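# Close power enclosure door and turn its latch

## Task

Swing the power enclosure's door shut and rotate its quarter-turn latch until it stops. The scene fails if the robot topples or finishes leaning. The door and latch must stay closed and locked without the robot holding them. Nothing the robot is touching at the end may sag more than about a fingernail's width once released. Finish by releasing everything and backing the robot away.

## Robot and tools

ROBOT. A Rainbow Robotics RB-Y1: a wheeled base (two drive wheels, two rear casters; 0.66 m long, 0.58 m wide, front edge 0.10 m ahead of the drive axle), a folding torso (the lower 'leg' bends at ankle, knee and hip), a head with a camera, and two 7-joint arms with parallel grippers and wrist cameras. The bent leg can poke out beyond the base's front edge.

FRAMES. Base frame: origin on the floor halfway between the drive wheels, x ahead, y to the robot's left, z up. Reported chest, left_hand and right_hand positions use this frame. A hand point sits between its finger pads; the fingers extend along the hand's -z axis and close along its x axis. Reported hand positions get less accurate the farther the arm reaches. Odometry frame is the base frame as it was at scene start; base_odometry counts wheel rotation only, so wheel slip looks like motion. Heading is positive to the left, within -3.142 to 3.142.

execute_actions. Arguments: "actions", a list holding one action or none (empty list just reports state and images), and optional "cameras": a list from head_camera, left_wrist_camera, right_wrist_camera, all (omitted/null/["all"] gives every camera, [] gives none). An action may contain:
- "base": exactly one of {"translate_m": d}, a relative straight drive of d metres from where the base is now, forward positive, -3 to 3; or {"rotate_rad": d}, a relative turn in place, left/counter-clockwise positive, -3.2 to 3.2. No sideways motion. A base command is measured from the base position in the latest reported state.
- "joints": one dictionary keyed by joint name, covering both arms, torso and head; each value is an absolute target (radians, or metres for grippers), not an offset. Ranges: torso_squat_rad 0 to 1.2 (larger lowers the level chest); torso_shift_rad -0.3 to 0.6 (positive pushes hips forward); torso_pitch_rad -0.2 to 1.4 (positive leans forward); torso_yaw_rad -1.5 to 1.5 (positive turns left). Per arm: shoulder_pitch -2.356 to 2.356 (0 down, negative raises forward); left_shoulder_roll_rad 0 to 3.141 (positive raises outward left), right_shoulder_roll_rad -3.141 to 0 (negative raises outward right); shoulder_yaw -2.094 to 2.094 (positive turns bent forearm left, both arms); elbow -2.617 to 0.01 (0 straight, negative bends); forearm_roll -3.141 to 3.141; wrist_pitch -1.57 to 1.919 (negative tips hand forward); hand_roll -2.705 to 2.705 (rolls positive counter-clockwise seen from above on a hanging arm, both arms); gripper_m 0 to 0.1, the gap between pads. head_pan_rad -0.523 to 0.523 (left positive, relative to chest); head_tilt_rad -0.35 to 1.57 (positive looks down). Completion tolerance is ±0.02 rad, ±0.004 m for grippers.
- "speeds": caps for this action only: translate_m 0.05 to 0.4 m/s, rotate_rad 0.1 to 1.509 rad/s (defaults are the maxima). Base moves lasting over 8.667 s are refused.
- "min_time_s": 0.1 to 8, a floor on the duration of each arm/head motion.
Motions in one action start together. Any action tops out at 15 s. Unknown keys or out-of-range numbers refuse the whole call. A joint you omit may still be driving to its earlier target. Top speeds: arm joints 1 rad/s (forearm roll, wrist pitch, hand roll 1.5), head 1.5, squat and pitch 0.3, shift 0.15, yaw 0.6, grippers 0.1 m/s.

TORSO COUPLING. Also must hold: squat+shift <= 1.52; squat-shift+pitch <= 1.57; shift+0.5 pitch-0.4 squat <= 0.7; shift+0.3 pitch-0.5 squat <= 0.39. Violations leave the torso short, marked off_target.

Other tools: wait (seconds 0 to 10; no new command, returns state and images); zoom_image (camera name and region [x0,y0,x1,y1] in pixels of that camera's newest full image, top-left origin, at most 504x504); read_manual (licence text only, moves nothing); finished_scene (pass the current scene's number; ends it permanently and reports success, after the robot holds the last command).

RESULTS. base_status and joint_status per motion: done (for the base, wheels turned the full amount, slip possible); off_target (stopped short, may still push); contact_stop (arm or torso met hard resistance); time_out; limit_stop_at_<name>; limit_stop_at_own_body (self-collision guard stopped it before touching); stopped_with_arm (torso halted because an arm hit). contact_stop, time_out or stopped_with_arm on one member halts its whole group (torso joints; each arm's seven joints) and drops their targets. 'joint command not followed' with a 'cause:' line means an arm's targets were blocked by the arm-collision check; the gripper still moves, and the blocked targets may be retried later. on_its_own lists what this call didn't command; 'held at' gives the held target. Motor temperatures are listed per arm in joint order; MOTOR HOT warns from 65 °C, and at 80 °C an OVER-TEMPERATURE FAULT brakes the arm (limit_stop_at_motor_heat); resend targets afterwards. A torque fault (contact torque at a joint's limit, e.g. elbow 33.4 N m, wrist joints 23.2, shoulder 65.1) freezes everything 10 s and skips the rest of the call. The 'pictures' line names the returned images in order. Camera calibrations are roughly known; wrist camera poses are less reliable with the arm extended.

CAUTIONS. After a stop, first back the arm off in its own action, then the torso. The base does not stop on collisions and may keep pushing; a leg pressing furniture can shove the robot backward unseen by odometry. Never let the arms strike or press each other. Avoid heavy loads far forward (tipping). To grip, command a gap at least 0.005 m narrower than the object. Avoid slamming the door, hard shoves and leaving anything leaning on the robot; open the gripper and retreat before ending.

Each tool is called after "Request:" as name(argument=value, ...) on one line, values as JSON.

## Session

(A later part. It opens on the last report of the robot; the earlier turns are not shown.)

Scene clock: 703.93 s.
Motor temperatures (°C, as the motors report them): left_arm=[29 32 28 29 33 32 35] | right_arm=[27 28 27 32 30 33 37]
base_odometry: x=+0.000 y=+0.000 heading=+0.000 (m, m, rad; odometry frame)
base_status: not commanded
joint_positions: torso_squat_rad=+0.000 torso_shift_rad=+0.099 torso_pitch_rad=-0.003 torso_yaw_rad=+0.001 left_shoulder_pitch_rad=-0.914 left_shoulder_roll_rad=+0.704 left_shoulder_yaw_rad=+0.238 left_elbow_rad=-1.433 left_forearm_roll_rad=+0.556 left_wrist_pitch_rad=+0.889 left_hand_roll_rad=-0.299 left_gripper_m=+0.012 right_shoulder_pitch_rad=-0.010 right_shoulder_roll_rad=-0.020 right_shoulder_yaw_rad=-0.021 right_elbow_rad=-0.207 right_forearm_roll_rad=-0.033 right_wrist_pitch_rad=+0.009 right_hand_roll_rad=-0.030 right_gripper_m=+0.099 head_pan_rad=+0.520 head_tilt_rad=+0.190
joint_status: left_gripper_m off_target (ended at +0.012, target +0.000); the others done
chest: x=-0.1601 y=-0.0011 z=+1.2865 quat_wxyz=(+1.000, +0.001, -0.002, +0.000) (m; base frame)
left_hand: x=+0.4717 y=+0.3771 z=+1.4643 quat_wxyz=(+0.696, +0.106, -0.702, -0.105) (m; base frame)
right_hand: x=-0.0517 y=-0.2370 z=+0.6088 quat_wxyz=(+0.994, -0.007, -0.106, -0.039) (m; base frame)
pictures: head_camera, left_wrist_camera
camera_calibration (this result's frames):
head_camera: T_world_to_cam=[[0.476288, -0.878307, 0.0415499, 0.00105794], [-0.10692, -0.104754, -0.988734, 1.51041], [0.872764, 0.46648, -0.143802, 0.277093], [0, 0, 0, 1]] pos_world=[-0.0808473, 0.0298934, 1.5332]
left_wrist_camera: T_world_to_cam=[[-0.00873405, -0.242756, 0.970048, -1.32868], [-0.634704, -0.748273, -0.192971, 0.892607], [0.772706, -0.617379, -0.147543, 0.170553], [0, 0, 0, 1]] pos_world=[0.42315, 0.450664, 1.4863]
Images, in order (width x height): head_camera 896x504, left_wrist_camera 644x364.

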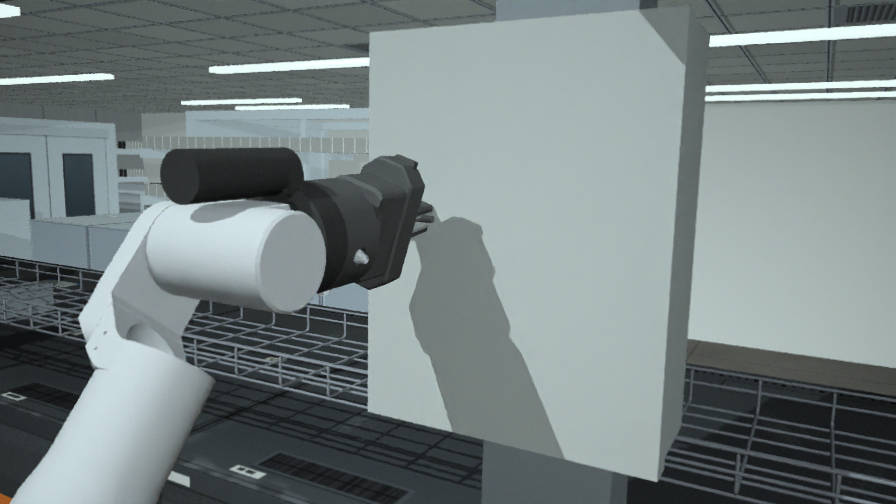

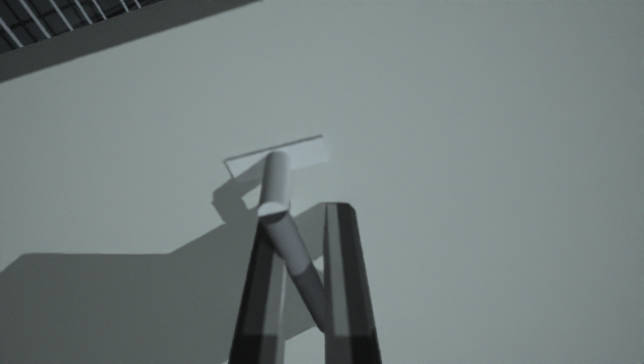

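Request:
execute_actions(actions=[{"joints": {"left_shoulder_pitch_rad": -0.8977, "left_shoulder_roll_rad": 0.7117, "left_shoulder_yaw_rad": 0.2267, "left_elbow_rad": -1.4202, "left_forearm_roll_rad": 0.569, "left_wrist_pitch_rad": 0.8652, "left_hand_roll_rad": -0.55, "left_gripper_m": 0.0}, "min_time_s": 0.9}], cameras=["head_camera", "left_wrist_camera"])

Scene clock: 725.73 s.
Motor temperatures (°C, as the motors report them): left_arm=[28 32 28 29 33 31 35] | right_arm=[27 28 27 32 30 33 37]
base_odometry: x=+0.000 y=+0.000 heading=+0.000 (m, m, rad; odometry frame)
base_status: not commanded
joint_positions: torso_squat_rad=+0.000 torso_shift_rad=+0.098 torso_pitch_rad=-0.004 torso_yaw_rad=+0.001 left_shoulder_pitch_rad=-0.903 left_shoulder_roll_rad=+0.713 left_shoulder_yaw_rad=+0.229 left_elbow_rad=-1.425 left_forearm_roll_rad=+0.570 left_wrist_pitch_rad=+0.864 left_hand_roll_rad=-0.549 left_gripper_m=+0.017 right_shoulder_pitch_rad=-0.010 right_shoulder_roll_rad=-0.020 right_shoulder_yaw_rad=-0.021 right_elbow_rad=-0.207 right_forearm_roll_rad=-0.033 right_wrist_pitch_rad=+0.009 right_hand_roll_rad=-0.030 right_gripper_m=+0.099 head_pan_rad=+0.520 head_tilt_rad=+0.190
joint_status: left_gripper_m off_target (ended at +0.017, target +0.000); the others done
chest: x=-0.1606 y=-0.0014 z=+1.2865 quat_wxyz=(+1.000, +0.001, -0.002, +0.000) (m; base frame)
left_hand: x=+0.4722 y=+0.3795 z=+1.4617 quat_wxyz=(+0.675, +0.193, -0.686, -0.191) (m; base frame)
right_hand: x=-0.0516 y=-0.2369 z=+0.6088 quat_wxyz=(+0.994, -0.006, -0.106, -0.039) (m; base frame)
pictures: head_camera, left_wrist_camera
camera_calibration (this result's frames):
head_camera: T_world_to_cam=[[0.476245, -0.878328, 0.0416109, 0.00101194], [-0.105972, -0.104308, -0.988883, 1.51069], [0.872904, 0.466541, -0.142754, 0.276409], [0, 0, 0, 1]] pos_world=[-0.0816699, 0.0295102, 1.53331]
left_wrist_camera: T_world_to_cam=[[-0.013647, -0.475278, 0.87973, -1.10301], [-0.631206, -0.678259, -0.376224, 1.13391], [0.775495, -0.560425, -0.290742, 0.357639], [0, 0, 0, 1]] pos_world=[0.423329, 0.445277, 1.50093]
Images, in order (width x height): head_camera 896x504, left_wrist_camera 644x364.

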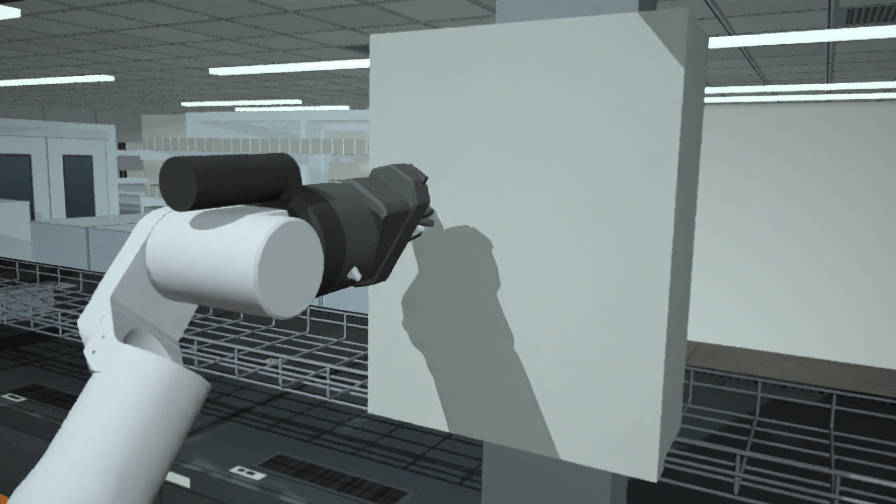

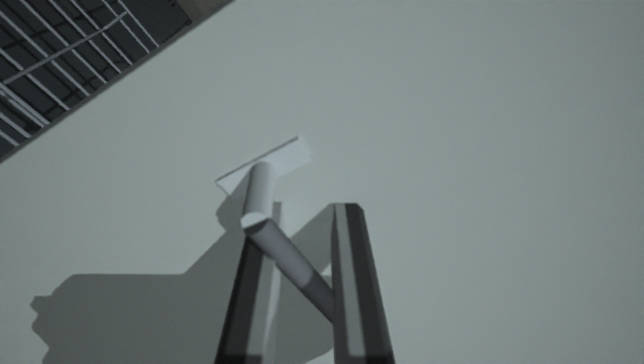

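Request:
zoom_image(camera="left_wrist_camera", region=[190, 120, 390, 340])

Request:
zoom_image(camera="head_camera", region=[395, 185, 465, 255])

Region (190, 120, 390, 340) of left_wrist_camera's 644x364 image, scaled by 2.291, with more detail than that image has; it fills the left 458 columns of this view, and the rest is white.

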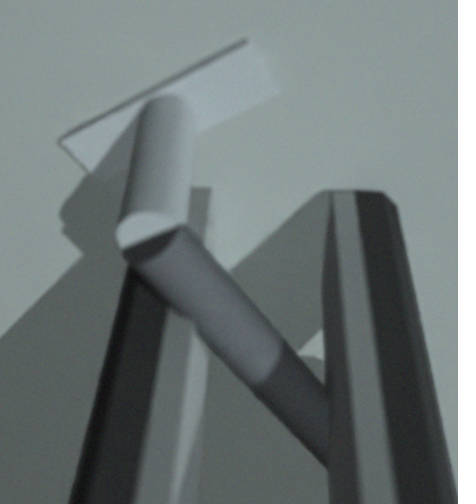

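Region (395, 185, 465, 255) of head_camera's 896x504 image, scaled by 7.200, with more detail than that image has.

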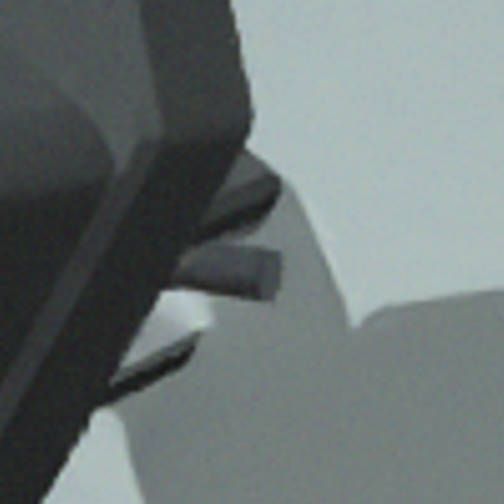

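Request:
execute_actions(actions=[{"joints": {"left_shoulder_pitch_rad": -0.86, "left_shoulder_roll_rad": 0.725, "left_shoulder_yaw_rad": 0.2225, "left_elbow_rad": -1.428, "left_forearm_roll_rad": 0.592, "left_wrist_pitch_rad": 0.838, "left_hand_roll_rad": -1.0, "left_gripper_m": 0.0}, "min_time_s": 1.2}], cameras=["head_camera", "left_wrist_camera"])

Scene clock: 747.97 s.
Motor temperatures (°C, as the motors report them): left_arm=[28 32 28 30 34 31 36] | right_arm=[27 28 27 32 30 33 37]
base_odometry: x=+0.000 y=+0.000 heading=+0.000 (m, m, rad; odometry frame)
base_status: not commanded
joint_positions: torso_squat_rad=+0.000 torso_shift_rad=+0.098 torso_pitch_rad=-0.004 torso_yaw_rad=+0.001 left_shoulder_pitch_rad=-0.866 left_shoulder_roll_rad=+0.725 left_shoulder_yaw_rad=+0.224 left_elbow_rad=-1.432 left_forearm_roll_rad=+0.593 left_wrist_pitch_rad=+0.837 left_hand_roll_rad=-0.999 left_gripper_m=+0.017 right_shoulder_pitch_rad=-0.010 right_shoulder_roll_rad=-0.020 right_shoulder_yaw_rad=-0.021 right_elbow_rad=-0.207 right_forearm_roll_rad=-0.033 right_wrist_pitch_rad=+0.009 right_hand_roll_rad=-0.030 right_gripper_m=+0.099 head_pan_rad=+0.520 head_tilt_rad=+0.190
joint_status: left_gripper_m off_target (ended at +0.017, target +0.000); the others done
chest: x=-0.1605 y=-0.0016 z=+1.2865 quat_wxyz=(+1.000, +0.001, -0.002, +0.000) (m; base frame)
left_hand: x=+0.4713 y=+0.3842 z=+1.4510 quat_wxyz=(+0.615, +0.341, -0.625, -0.337) (m; base frame)
right_hand: x=-0.0517 y=-0.2370 z=+0.6087 quat_wxyz=(+0.994, -0.006, -0.106, -0.039) (m; base frame)
pictures: head_camera, left_wrist_camera
camera_calibration (this result's frames):
head_camera: T_world_to_cam=[[0.475928, -0.87852, 0.0411686, 0.00121682], [-0.106204, -0.103876, -0.988904, 1.51066], [0.873048, 0.466275, -0.14274, 0.276382], [0, 0, 0, 1]] pos_world=[-0.0814353, 0.0291209, 1.5333]
left_wrist_camera: T_world_to_cam=[[-0.0106501, -0.810614, 0.585484, -0.536966], [-0.628198, -0.450123, -0.634632, 1.41836], [0.777981, -0.374558, -0.504432, 0.595427], [0, 0, 0, 1]] pos_world=[0.42206, 0.426185, 1.51487]
Images, in order (width x height): head_camera 896x504, left_wrist_camera 644x364.

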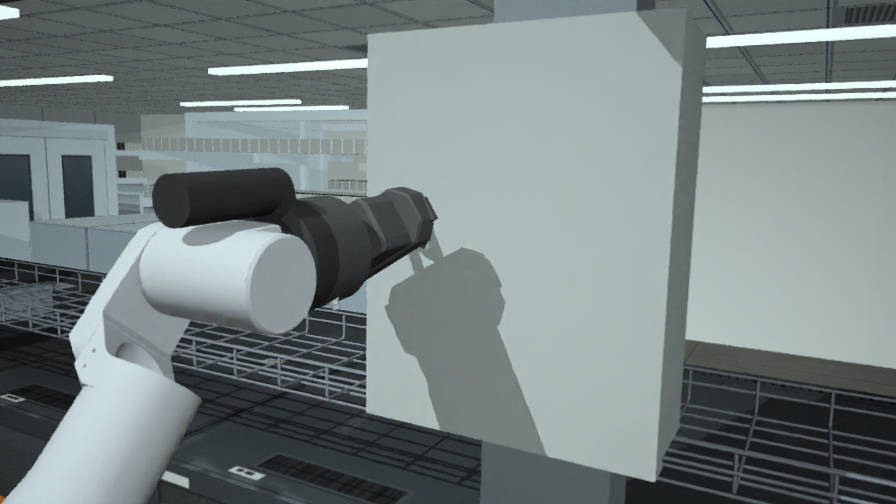

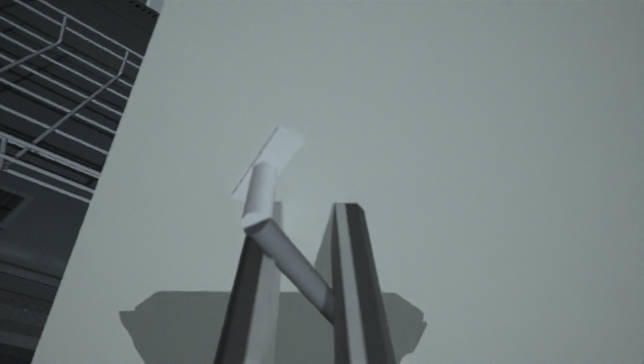

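Request:
execute_actions(actions=[{"joints": {"left_shoulder_pitch_rad": -0.8226, "left_shoulder_roll_rad": 0.775, "left_shoulder_yaw_rad": 0.1911, "left_elbow_rad": -1.4028, "left_forearm_roll_rad": 0.6544, "left_wrist_pitch_rad": 0.7764, "left_hand_roll_rad": -1.55, "left_gripper_m": 0.0}, "min_time_s": 1.2}], cameras=["head_camera", "left_wrist_camera"])

Scene clock: 777.07 s.
Motor temperatures (°C, as the motors report them): left_arm=[28 32 28 30 35 32 36] | right_arm=[27 28 27 32 30 33 37]
base_odometry: x=+0.000 y=+0.000 heading=+0.000 (m, m, rad; odometry frame)
base_status: not commanded
joint_positions: torso_squat_rad=+0.000 torso_shift_rad=+0.099 torso_pitch_rad=-0.003 torso_yaw_rad=+0.001 left_shoulder_pitch_rad=-0.867 left_shoulder_roll_rad=+0.727 left_shoulder_yaw_rad=+0.222 left_elbow_rad=-1.436 left_forearm_roll_rad=+0.601 left_wrist_pitch_rad=+0.832 left_hand_roll_rad=-1.008 left_gripper_m=+0.017 right_shoulder_pitch_rad=-0.010 right_shoulder_roll_rad=-0.020 right_shoulder_yaw_rad=-0.021 right_elbow_rad=-0.207 right_forearm_roll_rad=-0.033 right_wrist_pitch_rad=+0.009 right_hand_roll_rad=-0.030 right_gripper_m=+0.099 head_pan_rad=+0.520 head_tilt_rad=+0.190
joint_status: left_shoulder_pitch_rad contact_stop_at_left_elbow_rad (moved -0.001 of +0.043); left_shoulder_roll_rad contact_stop_at_left_elbow_rad (moved +0.002 of +0.050); left_shoulder_yaw_rad contact_stop_at_left_elbow_rad (moved -0.002 of -0.033); left_elbow_rad contact_stop (moved -0.003 of +0.030); left_forearm_roll_rad contact_stop_at_left_elbow_rad (moved +0.007 of +0.061); left_wrist_pitch_rad contact_stop_at_left_elbow_rad (moved -0.005 of -0.060); left_hand_roll_rad contact_stop_at_left_elbow_rad (moved -0.009 of -0.551); left_gripper_m off_target (ended at +0.017, target +0.000)
on_its_own: left_shoulder_pitch_rad is held at -0.867, not at your -0.823, since a contact_stop; left_shoulder_roll_rad is held at +0.728, not at your +0.775, since a contact_stop; left_shoulder_yaw_rad is held at +0.222, not at your +0.191, since a contact_stop; left_elbow_rad is held at -1.434, not at your -1.403, since a contact_stop; left_forearm_roll_rad is held at +0.600, not at your +0.654, since a contact_stop; left_wrist_pitch_rad is held at +0.831, not at your +0.776, since a contact_stop; left_hand_roll_rad is held at -1.009, not at your -1.550, since a contact_stop
chest: x=-0.1601 y=-0.0012 z=+1.2865 quat_wxyz=(+1.000, +0.001, -0.002, +0.000) (m; base frame)
left_hand: x=+0.4711 y=+0.3829 z=+1.4530 quat_wxyz=(+0.611, +0.342, -0.627, -0.341) (m; base frame)
right_hand: x=-0.0518 y=-0.2370 z=+0.6087 quat_wxyz=(+0.994, -0.007, -0.106, -0.039) (m; base frame)
pictures: head_camera, left_wrist_camera
camera_calibration (this result's frames):
head_camera: T_world_to_cam=[[0.476205, -0.878359, 0.0414013, 0.00111752], [-0.106981, -0.104604, -0.988743, 1.5104], [0.872802, 0.466415, -0.143781, 0.277144], [0, 0, 0, 1]] pos_world=[-0.0808406, 0.0297115, 1.5332]
left_wrist_camera: T_world_to_cam=[[-0.0194629, -0.814985, 0.579155, -0.524209], [-0.626414, -0.441536, -0.64238, 1.42609], [0.779248, -0.375293, -0.501924, 0.592085], [0, 0, 0, 1]] pos_world=[0.421739, 0.424652, 1.51687]
Images, in order (width x height): head_camera 896x504, left_wrist_camera 644x364.

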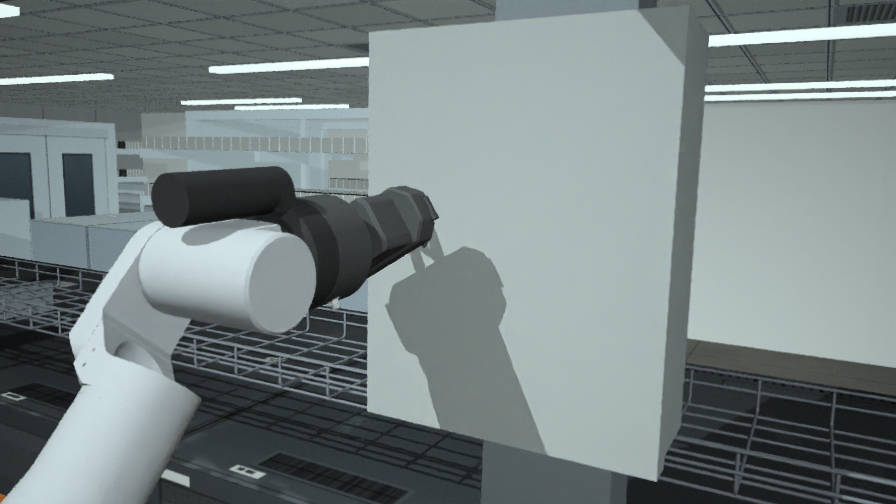

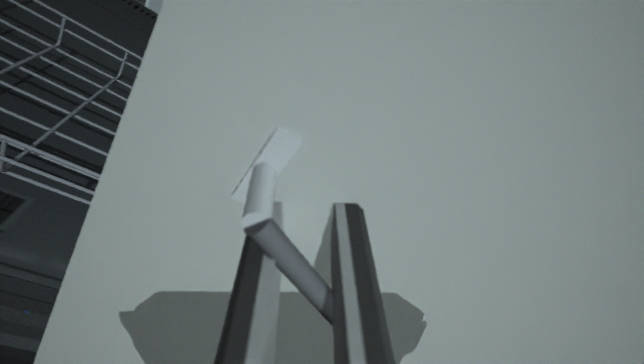

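Request:
zoom_image(camera="left_wrist_camera", region=[200, 110, 400, 340])

Region (200, 110, 400, 340) of left_wrist_camera's 644x364 image, scaled by 2.191, with more detail than that image has; it fills the left 438 columns of this view, and the rest is white.

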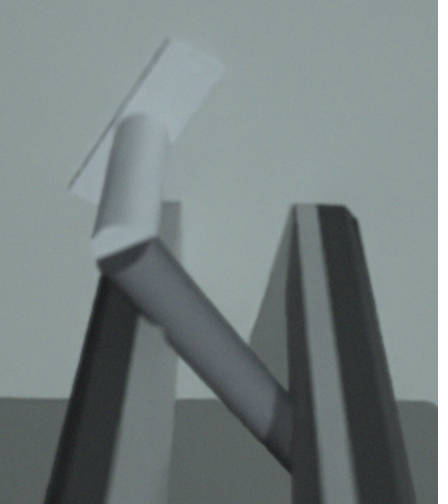

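Request:
execute_actions(actions=[{"joints": {"torso_shift_rad": 0.088, "left_shoulder_pitch_rad": -0.8757, "left_shoulder_roll_rad": 0.6995, "left_shoulder_yaw_rad": 0.245, "left_elbow_rad": -1.457, "left_forearm_roll_rad": 0.56, "left_wrist_pitch_rad": 0.8822, "left_hand_roll_rad": -0.52, "left_gripper_m": 0.026}, "min_time_s": 0.5}], cameras=["head_camera", "left_wrist_camera"])

Scene clock: 809.53 s.
Motor temperatures (°C, as the motors report them): left_arm=[29 33 28 29 35 33 36] | right_arm=[27 28 27 32 30 33 37]
base_odometry: x=+0.000 y=+0.000 heading=+0.000 (m, m, rad; odometry frame)
base_status: not commanded
joint_positions: torso_squat_rad=+0.000 torso_shift_rad=+0.088 torso_pitch_rad=-0.001 torso_yaw_rad=+0.000 left_shoulder_pitch_rad=-0.876 left_shoulder_roll_rad=+0.700 left_shoulder_yaw_rad=+0.245 left_elbow_rad=-1.457 left_forearm_roll_rad=+0.560 left_wrist_pitch_rad=+0.882 left_hand_roll_rad=-0.520 left_gripper_m=+0.026 right_shoulder_pitch_rad=-0.010 right_shoulder_roll_rad=-0.020 right_shoulder_yaw_rad=-0.021 right_elbow_rad=-0.207 right_forearm_roll_rad=-0.033 right_wrist_pitch_rad=+0.009 right_hand_roll_rad=-0.030 right_gripper_m=+0.099 head_pan_rad=+0.520 head_tilt_rad=+0.190
joint_status: all done
chest: x=-0.1667 y=-0.0010 z=+1.2872 quat_wxyz=(+1.000, +0.001, +0.000, +0.000) (m; base frame)
left_hand: x=+0.4629 y=+0.3803 z=+1.4513 quat_wxyz=(+0.683, +0.183, -0.683, -0.181) (m; base frame)
right_hand: x=-0.0602 y=-0.2370 z=+0.6093 quat_wxyz=(+0.994, -0.007, -0.104, -0.039) (m; base frame)
pictures: head_camera, left_wrist_camera
camera_calibration (this result's frames):
head_camera: T_world_to_cam=[[0.476002, -0.878508, 0.040555, 0.00556284], [-0.109397, -0.104905, -0.988447, 1.50962], [0.872613, 0.466066, -0.146041, 0.285825], [0, 0, 0, 1]] pos_world=[-0.0869149, 0.0300396, 1.53369]
left_wrist_camera: T_world_to_cam=[[0.00041744, -0.449182, 0.89344, -1.12992], [-0.634809, -0.690453, -0.346832, 1.08826], [0.772669, -0.567019, -0.285433, 0.358422], [0, 0, 0, 1]] pos_world=[0.41437, 0.447087, 1.48927]
Images, in order (width x height): head_camera 896x504, left_wrist_camera 644x364.

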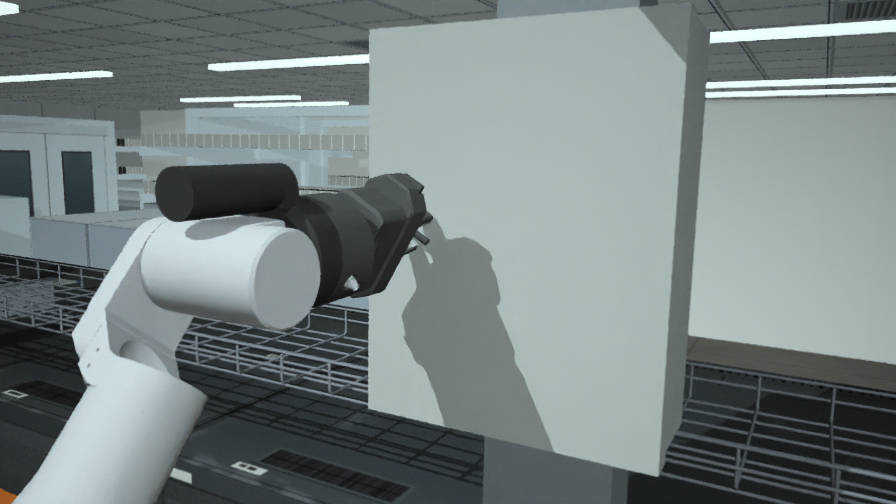

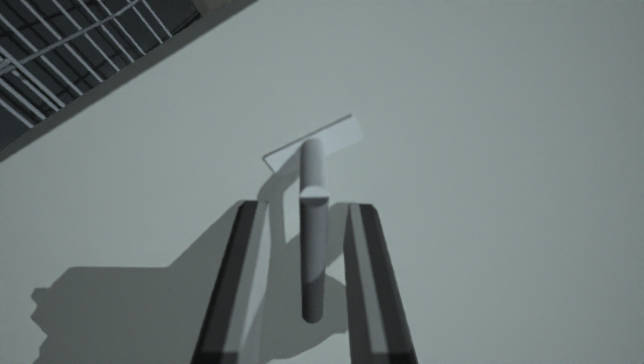

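Request:
zoom_image(camera="head_camera", region=[345, 375, 415, 445])

Request:
zoom_image(camera="head_camera", region=[345, 5, 415, 75])

Request:
zoom_image(camera="head_camera", region=[630, 415, 700, 485])

Request:
zoom_image(camera="left_wrist_camera", region=[200, 100, 420, 340])

Region (345, 375, 415, 445) of head_camera's 896x504 image, scaled by 7.200, with more detail than that image has.

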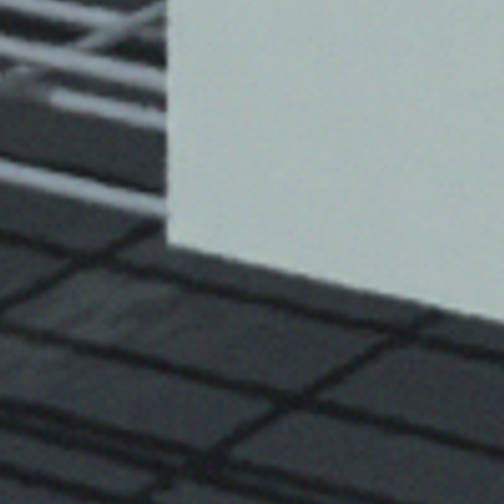

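Region (345, 5, 415, 75) of head_camera's 896x504 image, scaled by 7.200, with more detail than that image has.

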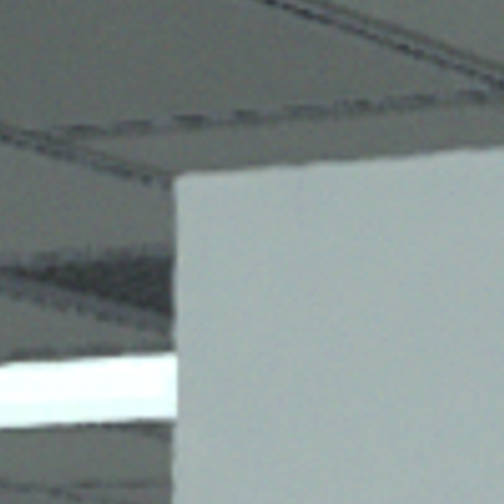

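Region (630, 415, 700, 485) of head_camera's 896x504 image, scaled by 7.200, with more detail than that image has.

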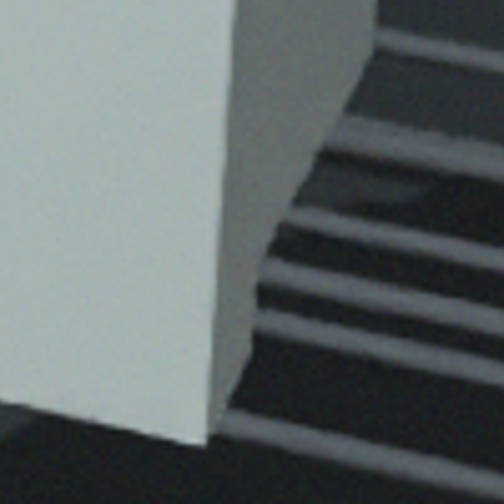

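Region (200, 100, 420, 340) of left_wrist_camera's 644x364 image, scaled by 2.100, with more detail than that image has; it fills the left 462 columns of this view, and the rest is white.

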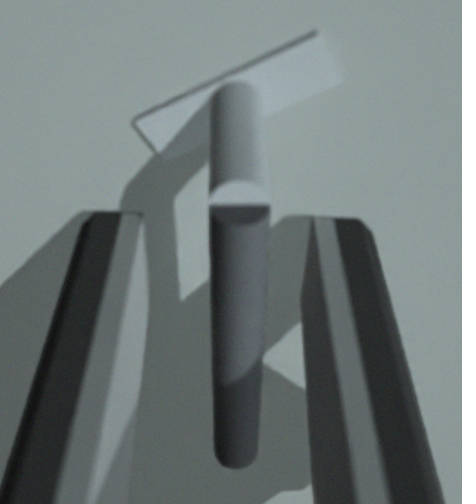

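Request:
execute_actions(actions=[{"joints": {"left_shoulder_pitch_rad": -0.8689, "left_shoulder_roll_rad": 0.6893, "left_shoulder_yaw_rad": 0.2542, "left_elbow_rad": -1.4745, "left_forearm_roll_rad": 0.5508, "left_wrist_pitch_rad": 0.893, "left_hand_roll_rad": -0.52, "left_gripper_m": 0.0}, "min_time_s": 0.15}], cameras=["left_wrist_camera"])

Request:
execute_actions(actions=[{"joints": {"left_shoulder_pitch_rad": -0.8438, "left_shoulder_roll_rad": 0.7338, "left_shoulder_yaw_rad": 0.216, "left_elbow_rad": -1.4259, "left_forearm_roll_rad": 0.6051, "left_wrist_pitch_rad": 0.8183, "left_hand_roll_rad": -1.3, "left_gripper_m": 0.0}, "min_time_s": 1.4}], cameras=["head_camera", "left_wrist_camera"])

Scene clock: 842.63 s.
Motor temperatures (°C, as the motors report them): left_arm=[29 32 28 29 34 32 35] | right_arm=[27 28 27 32 30 33 37]
base_odometry: x=+0.000 y=+0.000 heading=+0.000 (m, m, rad; odometry frame)
base_status: not commanded
joint_positions: torso_squat_rad=+0.000 torso_shift_rad=+0.088 torso_pitch_rad=-0.001 torso_yaw_rad=+0.000 left_shoulder_pitch_rad=-0.870 left_shoulder_roll_rad=+0.690 left_shoulder_yaw_rad=+0.254 left_elbow_rad=-1.475 left_forearm_roll_rad=+0.551 left_wrist_pitch_rad=+0.893 left_hand_roll_rad=-0.520 left_gripper_m=+0.007 right_shoulder_pitch_rad=-0.010 right_shoulder_roll_rad=-0.020 right_shoulder_yaw_rad=-0.021 right_elbow_rad=-0.207 right_forearm_roll_rad=-0.033 right_wrist_pitch_rad=+0.009 right_hand_roll_rad=-0.030 right_gripper_m=+0.099 head_pan_rad=+0.520 head_tilt_rad=+0.190
joint_status: left_gripper_m off_target (ended at +0.007, target +0.000); the others done
chest: x=-0.1668 y=-0.0011 z=+1.2872 quat_wxyz=(+1.000, +0.001, +0.000, +0.000) (m; base frame)
left_hand: x=+0.4606 y=+0.3782 z=+1.4515 quat_wxyz=(+0.682, +0.183, -0.684, -0.181) (m; base frame)
right_hand: x=-0.0602 y=-0.2370 z=+0.6092 quat_wxyz=(+0.994, -0.007, -0.104, -0.039) (m; base frame)
pictures: left_wrist_camera
camera_calibration (this result's frames):
left_wrist_camera: T_world_to_cam=[[-0.00159761, -0.449056, 0.893502, -1.13021], [-0.634334, -0.690275, -0.348052, 1.08694], [0.773057, -0.567335, -0.283749, 0.356513], [0, 0, 0, 1]] pos_world=[0.412071, 0.445021, 1.48932]
Images, in order (width x height): left_wrist_camera 644x364.

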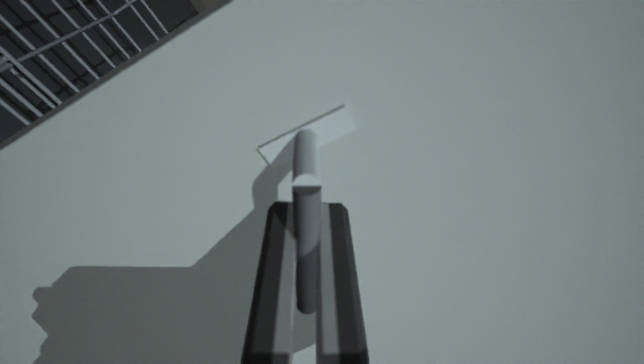

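Scene clock: 844.33 s.
Motor temperatures (°C, as the motors report them): left_arm=[29 32 28 29 34 32 35] | right_arm=[27 28 27 32 30 33 37]
base_odometry: x=+0.000 y=+0.000 heading=+0.000 (m, m, rad; odometry frame)
base_status: not commanded
joint_positions: torso_squat_rad=+0.000 torso_shift_rad=+0.087 torso_pitch_rad=-0.002 torso_yaw_rad=+0.000 left_shoulder_pitch_rad=-0.849 left_shoulder_roll_rad=+0.733 left_shoulder_yaw_rad=+0.217 left_elbow_rad=-1.429 left_forearm_roll_rad=+0.606 left_wrist_pitch_rad=+0.817 left_hand_roll_rad=-1.299 left_gripper_m=+0.017 right_shoulder_pitch_rad=-0.010 right_shoulder_roll_rad=-0.020 right_shoulder_yaw_rad=-0.021 right_elbow_rad=-0.207 right_forearm_roll_rad=-0.033 right_wrist_pitch_rad=+0.009 right_hand_roll_rad=-0.030 right_gripper_m=+0.099 head_pan_rad=+0.520 head_tilt_rad=+0.190
joint_status: left_gripper_m off_target (ended at +0.017, target +0.000); the others done
chest: x=-0.1678 y=-0.0015 z=+1.2873 quat_wxyz=(+1.000, +0.001, -0.001, +0.000) (m; base frame)
left_hand: x=+0.4645 y=+0.3878 z=+1.4447 quat_wxyz=(+0.559, +0.430, -0.567, -0.426) (m; base frame)
right_hand: x=-0.0602 y=-0.2370 z=+0.6093 quat_wxyz=(+0.994, -0.006, -0.105, -0.039) (m; base frame)
pictures: head_camera, left_wrist_camera
camera_calibration (this result's frames):
head_camera: T_world_to_cam=[[0.475788, -0.878621, 0.0406373, 0.0054929], [-0.107766, -0.104086, -0.988713, 1.51011], [0.872933, 0.466038, -0.144209, 0.284703], [0, 0, 0, 1]] pos_world=[-0.0884008, 0.0293259, 1.5339]
left_wrist_camera: T_world_to_cam=[[-0.00588547, -0.94753, 0.319612, -0.09545], [-0.627561, -0.245341, -0.738901, 1.48262], [0.778545, -0.204925, -0.593189, 0.661003], [0, 0, 0, 1]] pos_world=[0.415254, 0.408762, 1.51812]
Images, in order (width x height): head_camera 896x504, left_wrist_camera 644x364.

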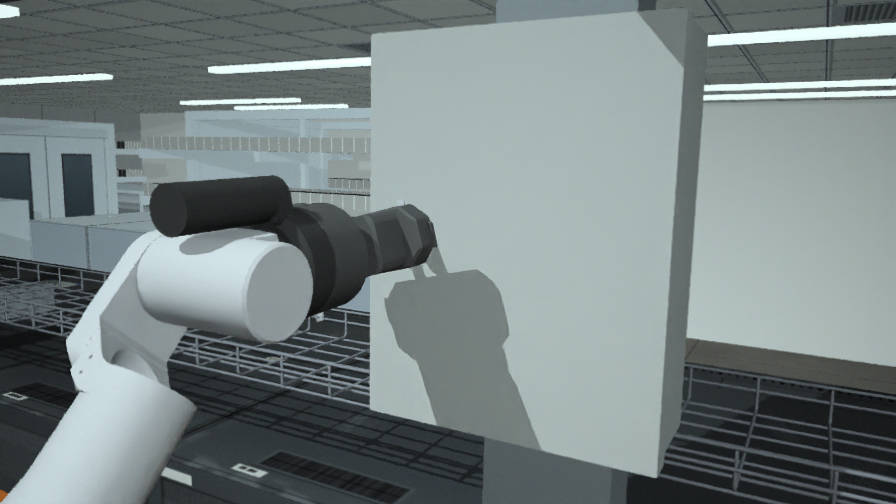

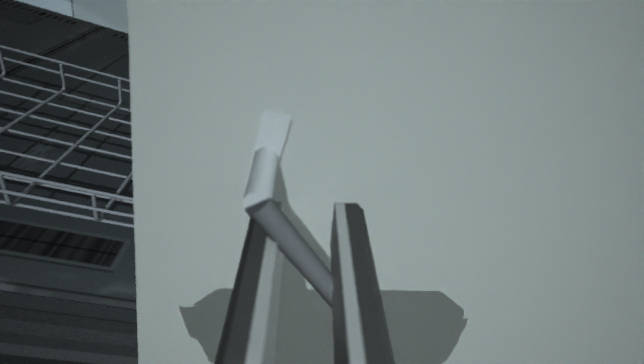

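Request:
execute_actions(actions=[{"joints": {"left_shoulder_pitch_rad": -0.8325, "left_shoulder_roll_rad": 0.7918, "left_shoulder_yaw_rad": 0.1832, "left_elbow_rad": -1.3898, "left_forearm_roll_rad": 0.6696, "left_wrist_pitch_rad": 0.7749, "left_hand_roll_rad": -1.75, "left_gripper_m": 0.0}, "min_time_s": 1.0}], cameras=["left_wrist_camera"])

Request:
execute_actions(actions=[{"joints": {"left_shoulder_pitch_rad": -0.8294, "left_shoulder_roll_rad": 0.8436, "left_shoulder_yaw_rad": 0.1508, "left_elbow_rad": -1.356, "left_forearm_roll_rad": 0.7264, "left_wrist_pitch_rad": 0.7385, "left_hand_roll_rad": -2.15, "left_gripper_m": 0.0}, "min_time_s": 1.0}], cameras=["head_camera", "left_wrist_camera"])

Scene clock: 852.63 s.
Motor temperatures (°C, as the motors report them): left_arm=[29 32 28 29 34 32 35] | right_arm=[27 28 27 32 30 33 37]
base_odometry: x=+0.000 y=+0.000 heading=+0.000 (m, m, rad; odometry frame)
base_status: not commanded
joint_positions: torso_squat_rad=+0.000 torso_shift_rad=+0.087 torso_pitch_rad=-0.003 torso_yaw_rad=+0.000 left_shoulder_pitch_rad=-0.835 left_shoulder_roll_rad=+0.789 left_shoulder_yaw_rad=+0.182 left_elbow_rad=-1.393 left_forearm_roll_rad=+0.671 left_wrist_pitch_rad=+0.775 left_hand_roll_rad=-1.749 left_gripper_m=+0.019 right_shoulder_pitch_rad=-0.010 right_shoulder_roll_rad=-0.020 right_shoulder_yaw_rad=-0.021 right_elbow_rad=-0.207 right_forearm_roll_rad=-0.033 right_wrist_pitch_rad=+0.009 right_hand_roll_rad=-0.030 right_gripper_m=+0.099 head_pan_rad=+0.520 head_tilt_rad=+0.190
joint_status: left_gripper_m off_target (ended at +0.019, target +0.000); the others done
chest: x=-0.1681 y=-0.0017 z=+1.2873 quat_wxyz=(+1.000, +0.001, -0.001, +0.000) (m; base frame)
left_hand: x=+0.4651 y=+0.3992 z=+1.4409 quat_wxyz=(+0.450, +0.544, -0.456, -0.542) (m; base frame)
right_hand: x=-0.0602 y=-0.2370 z=+0.6093 quat_wxyz=(+0.994, -0.006, -0.105, -0.039) (m; base frame)
pictures: left_wrist_camera
camera_calibration (this result's frames):
left_wrist_camera: T_world_to_cam=[[-0.00476934, -0.99216, -0.124881, 0.574322], [-0.630334, 0.0999311, -0.769865, 1.39109], [0.776309, 0.0750449, -0.625869, 0.596973], [0, 0, 0, 1]] pos_world=[0.416153, 0.386007, 1.5163]
Images, in order (width x height): left_wrist_camera 644x364.

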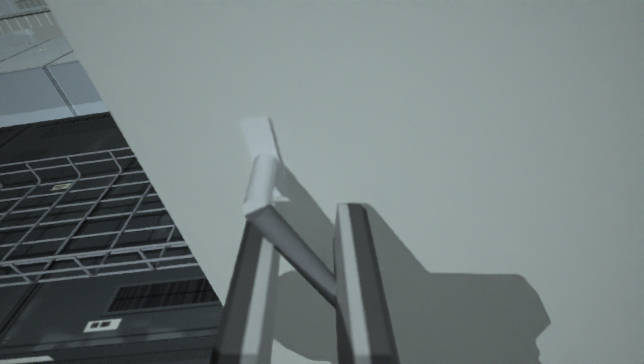

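Scene clock: 853.93 s.
Motor temperatures (°C, as the motors report them): left_arm=[29 33 28 29 35 32 35] | right_arm=[27 28 27 32 30 33 37]
base_odometry: x=+0.000 y=+0.000 heading=+0.000 (m, m, rad; odometry frame)
base_status: not commanded
joint_positions: torso_squat_rad=+0.000 torso_shift_rad=+0.087 torso_pitch_rad=-0.003 torso_yaw_rad=+0.000 left_shoulder_pitch_rad=-0.831 left_shoulder_roll_rad=+0.840 left_shoulder_yaw_rad=+0.149 left_elbow_rad=-1.360 left_forearm_roll_rad=+0.729 left_wrist_pitch_rad=+0.739 left_hand_roll_rad=-2.149 left_gripper_m=+0.020 right_shoulder_pitch_rad=-0.010 right_shoulder_roll_rad=-0.020 right_shoulder_yaw_rad=-0.021 right_elbow_rad=-0.207 right_forearm_roll_rad=-0.033 right_wrist_pitch_rad=+0.009 right_hand_roll_rad=-0.030 right_gripper_m=+0.099 head_pan_rad=+0.520 head_tilt_rad=+0.190
joint_status: left_gripper_m off_target (ended at +0.020, target +0.000); the others done
chest: x=-0.1682 y=-0.0019 z=+1.2873 quat_wxyz=(+1.000, +0.001, -0.001, +0.000) (m; base frame)
left_hand: x=+0.4655 y=+0.4095 z=+1.4403 quat_wxyz=(+0.333, +0.622, -0.339, -0.622) (m; base frame)
right_hand: x=-0.0602 y=-0.2371 z=+0.6093 quat_wxyz=(+0.994, -0.006, -0.105, -0.039) (m; base frame)
pictures: head_camera, left_wrist_camera
camera_calibration (this result's frames):
head_camera: T_world_to_cam=[[0.475686, -0.878686, 0.0404305, 0.00554505], [-0.107397, -0.103638, -0.9888, 1.51023], [0.873034, 0.466016, -0.143668, 0.28451], [0, 0, 0, 1]] pos_world=[-0.0888309, 0.0288025, 1.53396]
left_wrist_camera: T_world_to_cam=[[-0.00368385, -0.865289, -0.50126, 1.07418], [-0.630918, 0.390914, -0.67017, 1.12734], [0.77584, 0.313785, -0.547367, 0.384944], [0, 0, 0, 1]] pos_world=[0.416563, 0.367994, 1.50466]
Images, in order (width x height): head_camera 896x504, left_wrist_camera 644x364.

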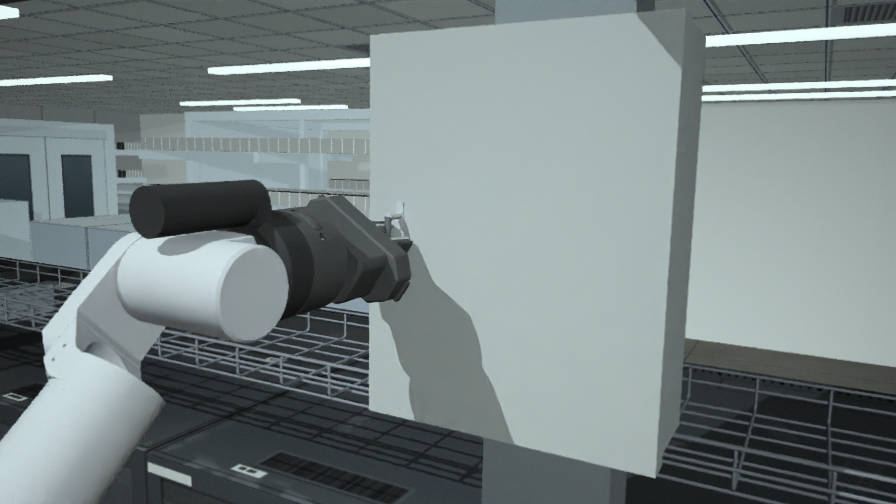

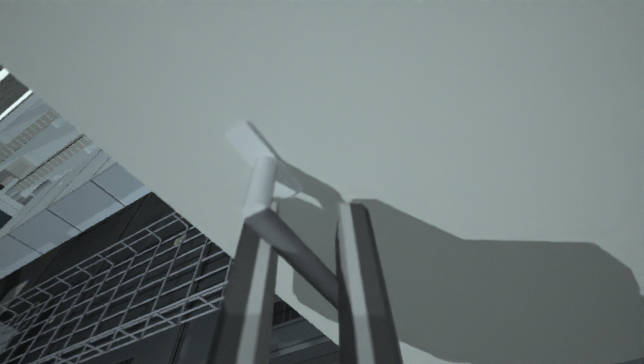

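Request:
execute_actions(actions=[])

Scene clock: 867.67 s.
Motor temperatures (°C, as the motors report them): left_arm=[29 34 29 30 37 32 36] | right_arm=[27 28 27 32 30 33 37]
base_odometry: x=+0.000 y=+0.000 heading=+0.000 (m, m, rad; odometry frame)
base_status: not commanded
joint_positions: torso_squat_rad=+0.000 torso_shift_rad=+0.087 torso_pitch_rad=-0.003 torso_yaw_rad=+0.000 left_shoulder_pitch_rad=-0.831 left_shoulder_roll_rad=+0.840 left_shoulder_yaw_rad=+0.149 left_elbow_rad=-1.360 left_forearm_roll_rad=+0.729 left_wrist_pitch_rad=+0.739 left_hand_roll_rad=-2.149 left_gripper_m=+0.020 right_shoulder_pitch_rad=-0.010 right_shoulder_roll_rad=-0.020 right_shoulder_yaw_rad=-0.021 right_elbow_rad=-0.207 right_forearm_roll_rad=-0.033 right_wrist_pitch_rad=+0.009 right_hand_roll_rad=-0.030 right_gripper_m=+0.099 head_pan_rad=+0.520 head_tilt_rad=+0.190
joint_status: left_gripper_m off_target (ended at +0.020, target +0.000); the others done
chest: x=-0.1682 y=-0.0019 z=+1.2873 quat_wxyz=(+1.000, +0.001, -0.001, +0.000) (m; base frame)
left_hand: x=+0.4655 y=+0.4095 z=+1.4403 quat_wxyz=(+0.333, +0.622, -0.339, -0.622) (m; base frame)
right_hand: x=-0.0602 y=-0.2371 z=+0.6093 quat_wxyz=(+0.994, -0.006, -0.105, -0.039) (m; base frame)
pictures: head_camera, left_wrist_camera, right_wrist_camera
camera_calibration (this result's frames):
head_camera: T_world_to_cam=[[0.475686, -0.878686, 0.0404306, 0.00554493], [-0.107397, -0.103638, -0.9888, 1.51023], [0.873034, 0.466016, -0.143668, 0.284511], [0, 0, 0, 1]] pos_world=[-0.0888307, 0.0288026, 1.53396]
left_wrist_camera: T_world_to_cam=[[-0.00368339, -0.865288, -0.501261, 1.07418], [-0.630916, 0.390916, -0.670171, 1.12734], [0.775842, 0.313785, -0.547364, 0.384941], [0, 0, 0, 1]] pos_world=[0.416563, 0.367994, 1.50466]
right_wrist_camera: T_world_to_cam=[[-0.981897, 0.0487125, -0.183046, 0.0601977], [-0.072935, 0.794624, 0.602705, -0.142125], [0.174812, 0.605145, -0.776686, 0.710474], [0, 0, 0, 1]] pos_world=[-0.0754574, -0.319936, 0.648493]
Images, in order (width x height): head_camera 896x504, left_wrist_camera 644x364, right_wrist_camera 644x364.

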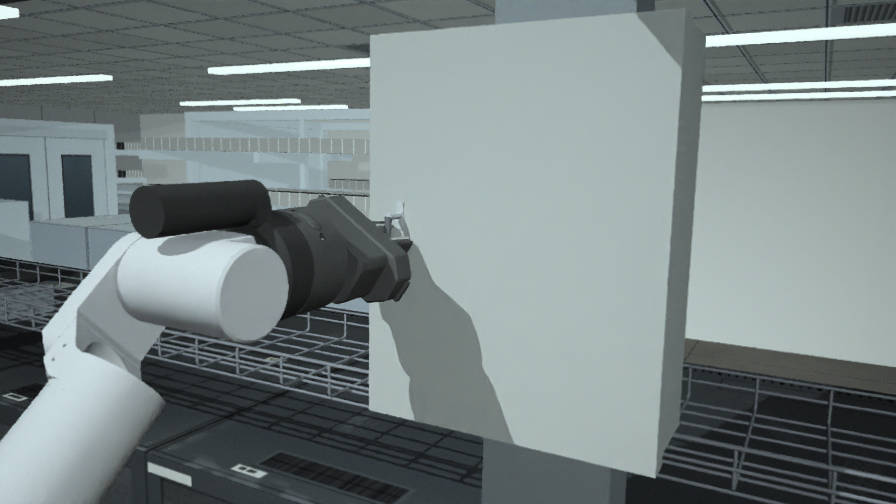

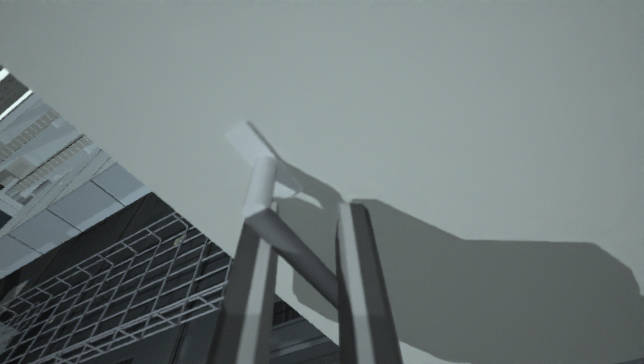

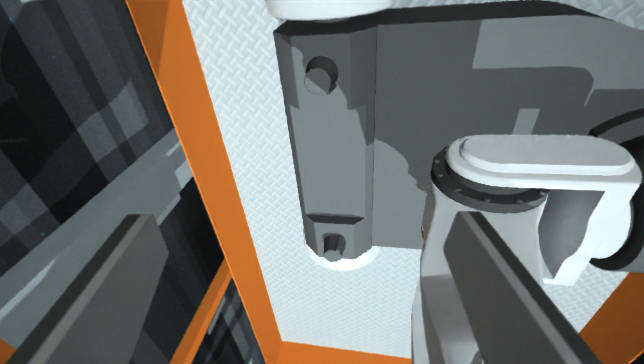

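Request:
zoom_image(camera="left_wrist_camera", region=[200, 100, 400, 320])

Request:
zoom_image(camera="head_camera", region=[360, 190, 440, 270])

Region (200, 100, 400, 320) of left_wrist_camera's 644x364 image, scaled by 2.291, with more detail than that image has; it fills the left 458 columns of this view, and the rest is white.

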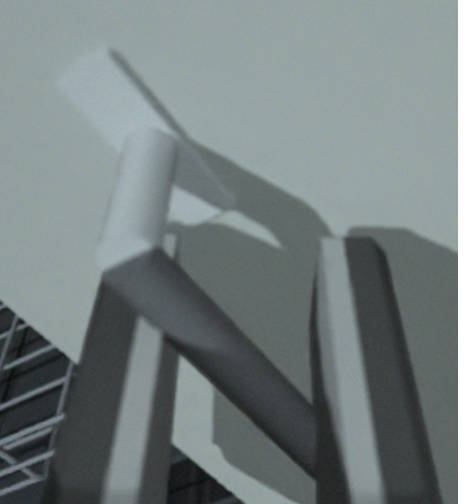

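Region (360, 190, 440, 270) of head_camera's 896x504 image, scaled by 6.300, with more detail than that image has.

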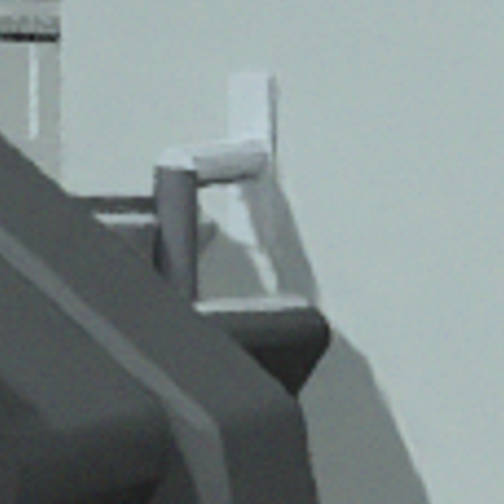

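Request:
execute_actions(actions=[{"joints": {"left_shoulder_pitch_rad": -0.8277, "left_shoulder_roll_rad": 0.8574, "left_shoulder_yaw_rad": 0.1421, "left_elbow_rad": -1.347, "left_forearm_roll_rad": 0.7417, "left_wrist_pitch_rad": 0.7281, "left_hand_roll_rad": -2.27}, "min_time_s": 0.6}], cameras=["head_camera", "left_wrist_camera"])

Scene clock: 885.43 s.
Motor temperatures (°C, as the motors report them): left_arm=[28 35 29 30 39 33 36] | right_arm=[27 28 27 32 30 33 37]
base_odometry: x=+0.000 y=+0.000 heading=+0.000 (m, m, rad; odometry frame)
base_status: not commanded
joint_positions: torso_squat_rad=+0.000 torso_shift_rad=+0.087 torso_pitch_rad=-0.003 torso_yaw_rad=+0.001 left_shoulder_pitch_rad=-0.833 left_shoulder_roll_rad=+0.844 left_shoulder_yaw_rad=+0.140 left_elbow_rad=-1.360 left_forearm_roll_rad=+0.743 left_wrist_pitch_rad=+0.733 left_hand_roll_rad=-2.245 left_gripper_m=+0.023 right_shoulder_pitch_rad=-0.010 right_shoulder_roll_rad=-0.020 right_shoulder_yaw_rad=-0.021 right_elbow_rad=-0.207 right_forearm_roll_rad=-0.033 right_wrist_pitch_rad=+0.009 right_hand_roll_rad=-0.030 right_gripper_m=+0.099 head_pan_rad=+0.520 head_tilt_rad=+0.190
joint_status: left_elbow_rad contact_stop (moved +0.000 of +0.013); left_hand_roll_rad contact_stop_at_left_elbow_rad (moved -0.096 of -0.121); the others done
on_its_own: left_hand_roll_rad is held at -2.246, not at your -2.270, since a contact_stop
chest: x=-0.1680 y=-0.0014 z=+1.2873 quat_wxyz=(+1.000, +0.001, -0.001, +0.000) (m; base frame)
left_hand: x=+0.4659 y=+0.4067 z=+1.4414 quat_wxyz=(+0.300, +0.637, -0.313, -0.637) (m; base frame)
right_hand: x=-0.0602 y=-0.2370 z=+0.6094 quat_wxyz=(+0.994, -0.006, -0.105, -0.039) (m; base frame)
pictures: head_camera, left_wrist_camera
camera_calibration (this result's frames):
head_camera: T_world_to_cam=[[0.475961, -0.878515, 0.040891, 0.00533063], [-0.107573, -0.104301, -0.988711, 1.51014], [0.872863, 0.466189, -0.144147, 0.284749], [0, 0, 0, 1]] pos_world=[-0.0886348, 0.0294445, 1.53392]
left_wrist_camera: T_world_to_cam=[[-0.00946915, -0.814877, -0.579557, 1.16728], [-0.623553, 0.457906, -0.633644, 1.04613], [0.781724, 0.355384, -0.512455, 0.31611], [0, 0, 0, 1]] pos_world=[0.416259, 0.359824, 1.50137]
Images, in order (width x height): head_camera 896x504, left_wrist_camera 644x364.

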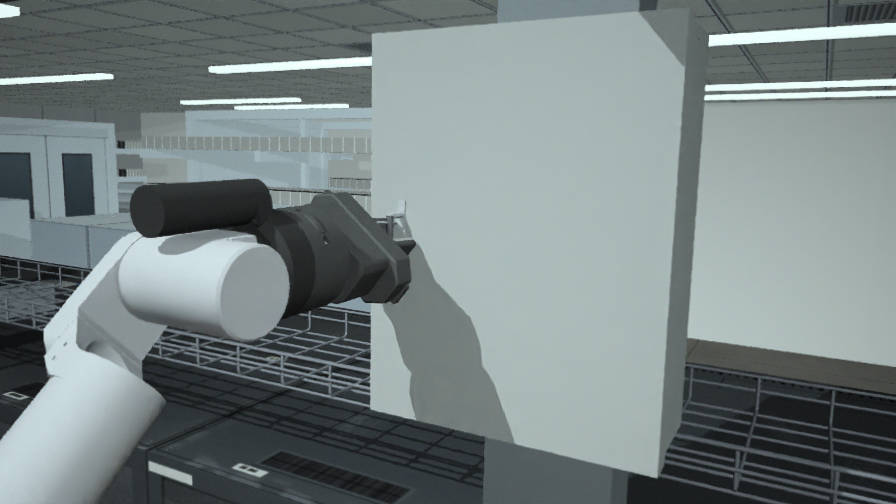

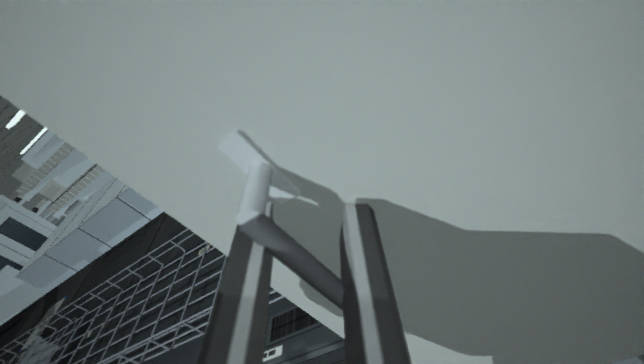

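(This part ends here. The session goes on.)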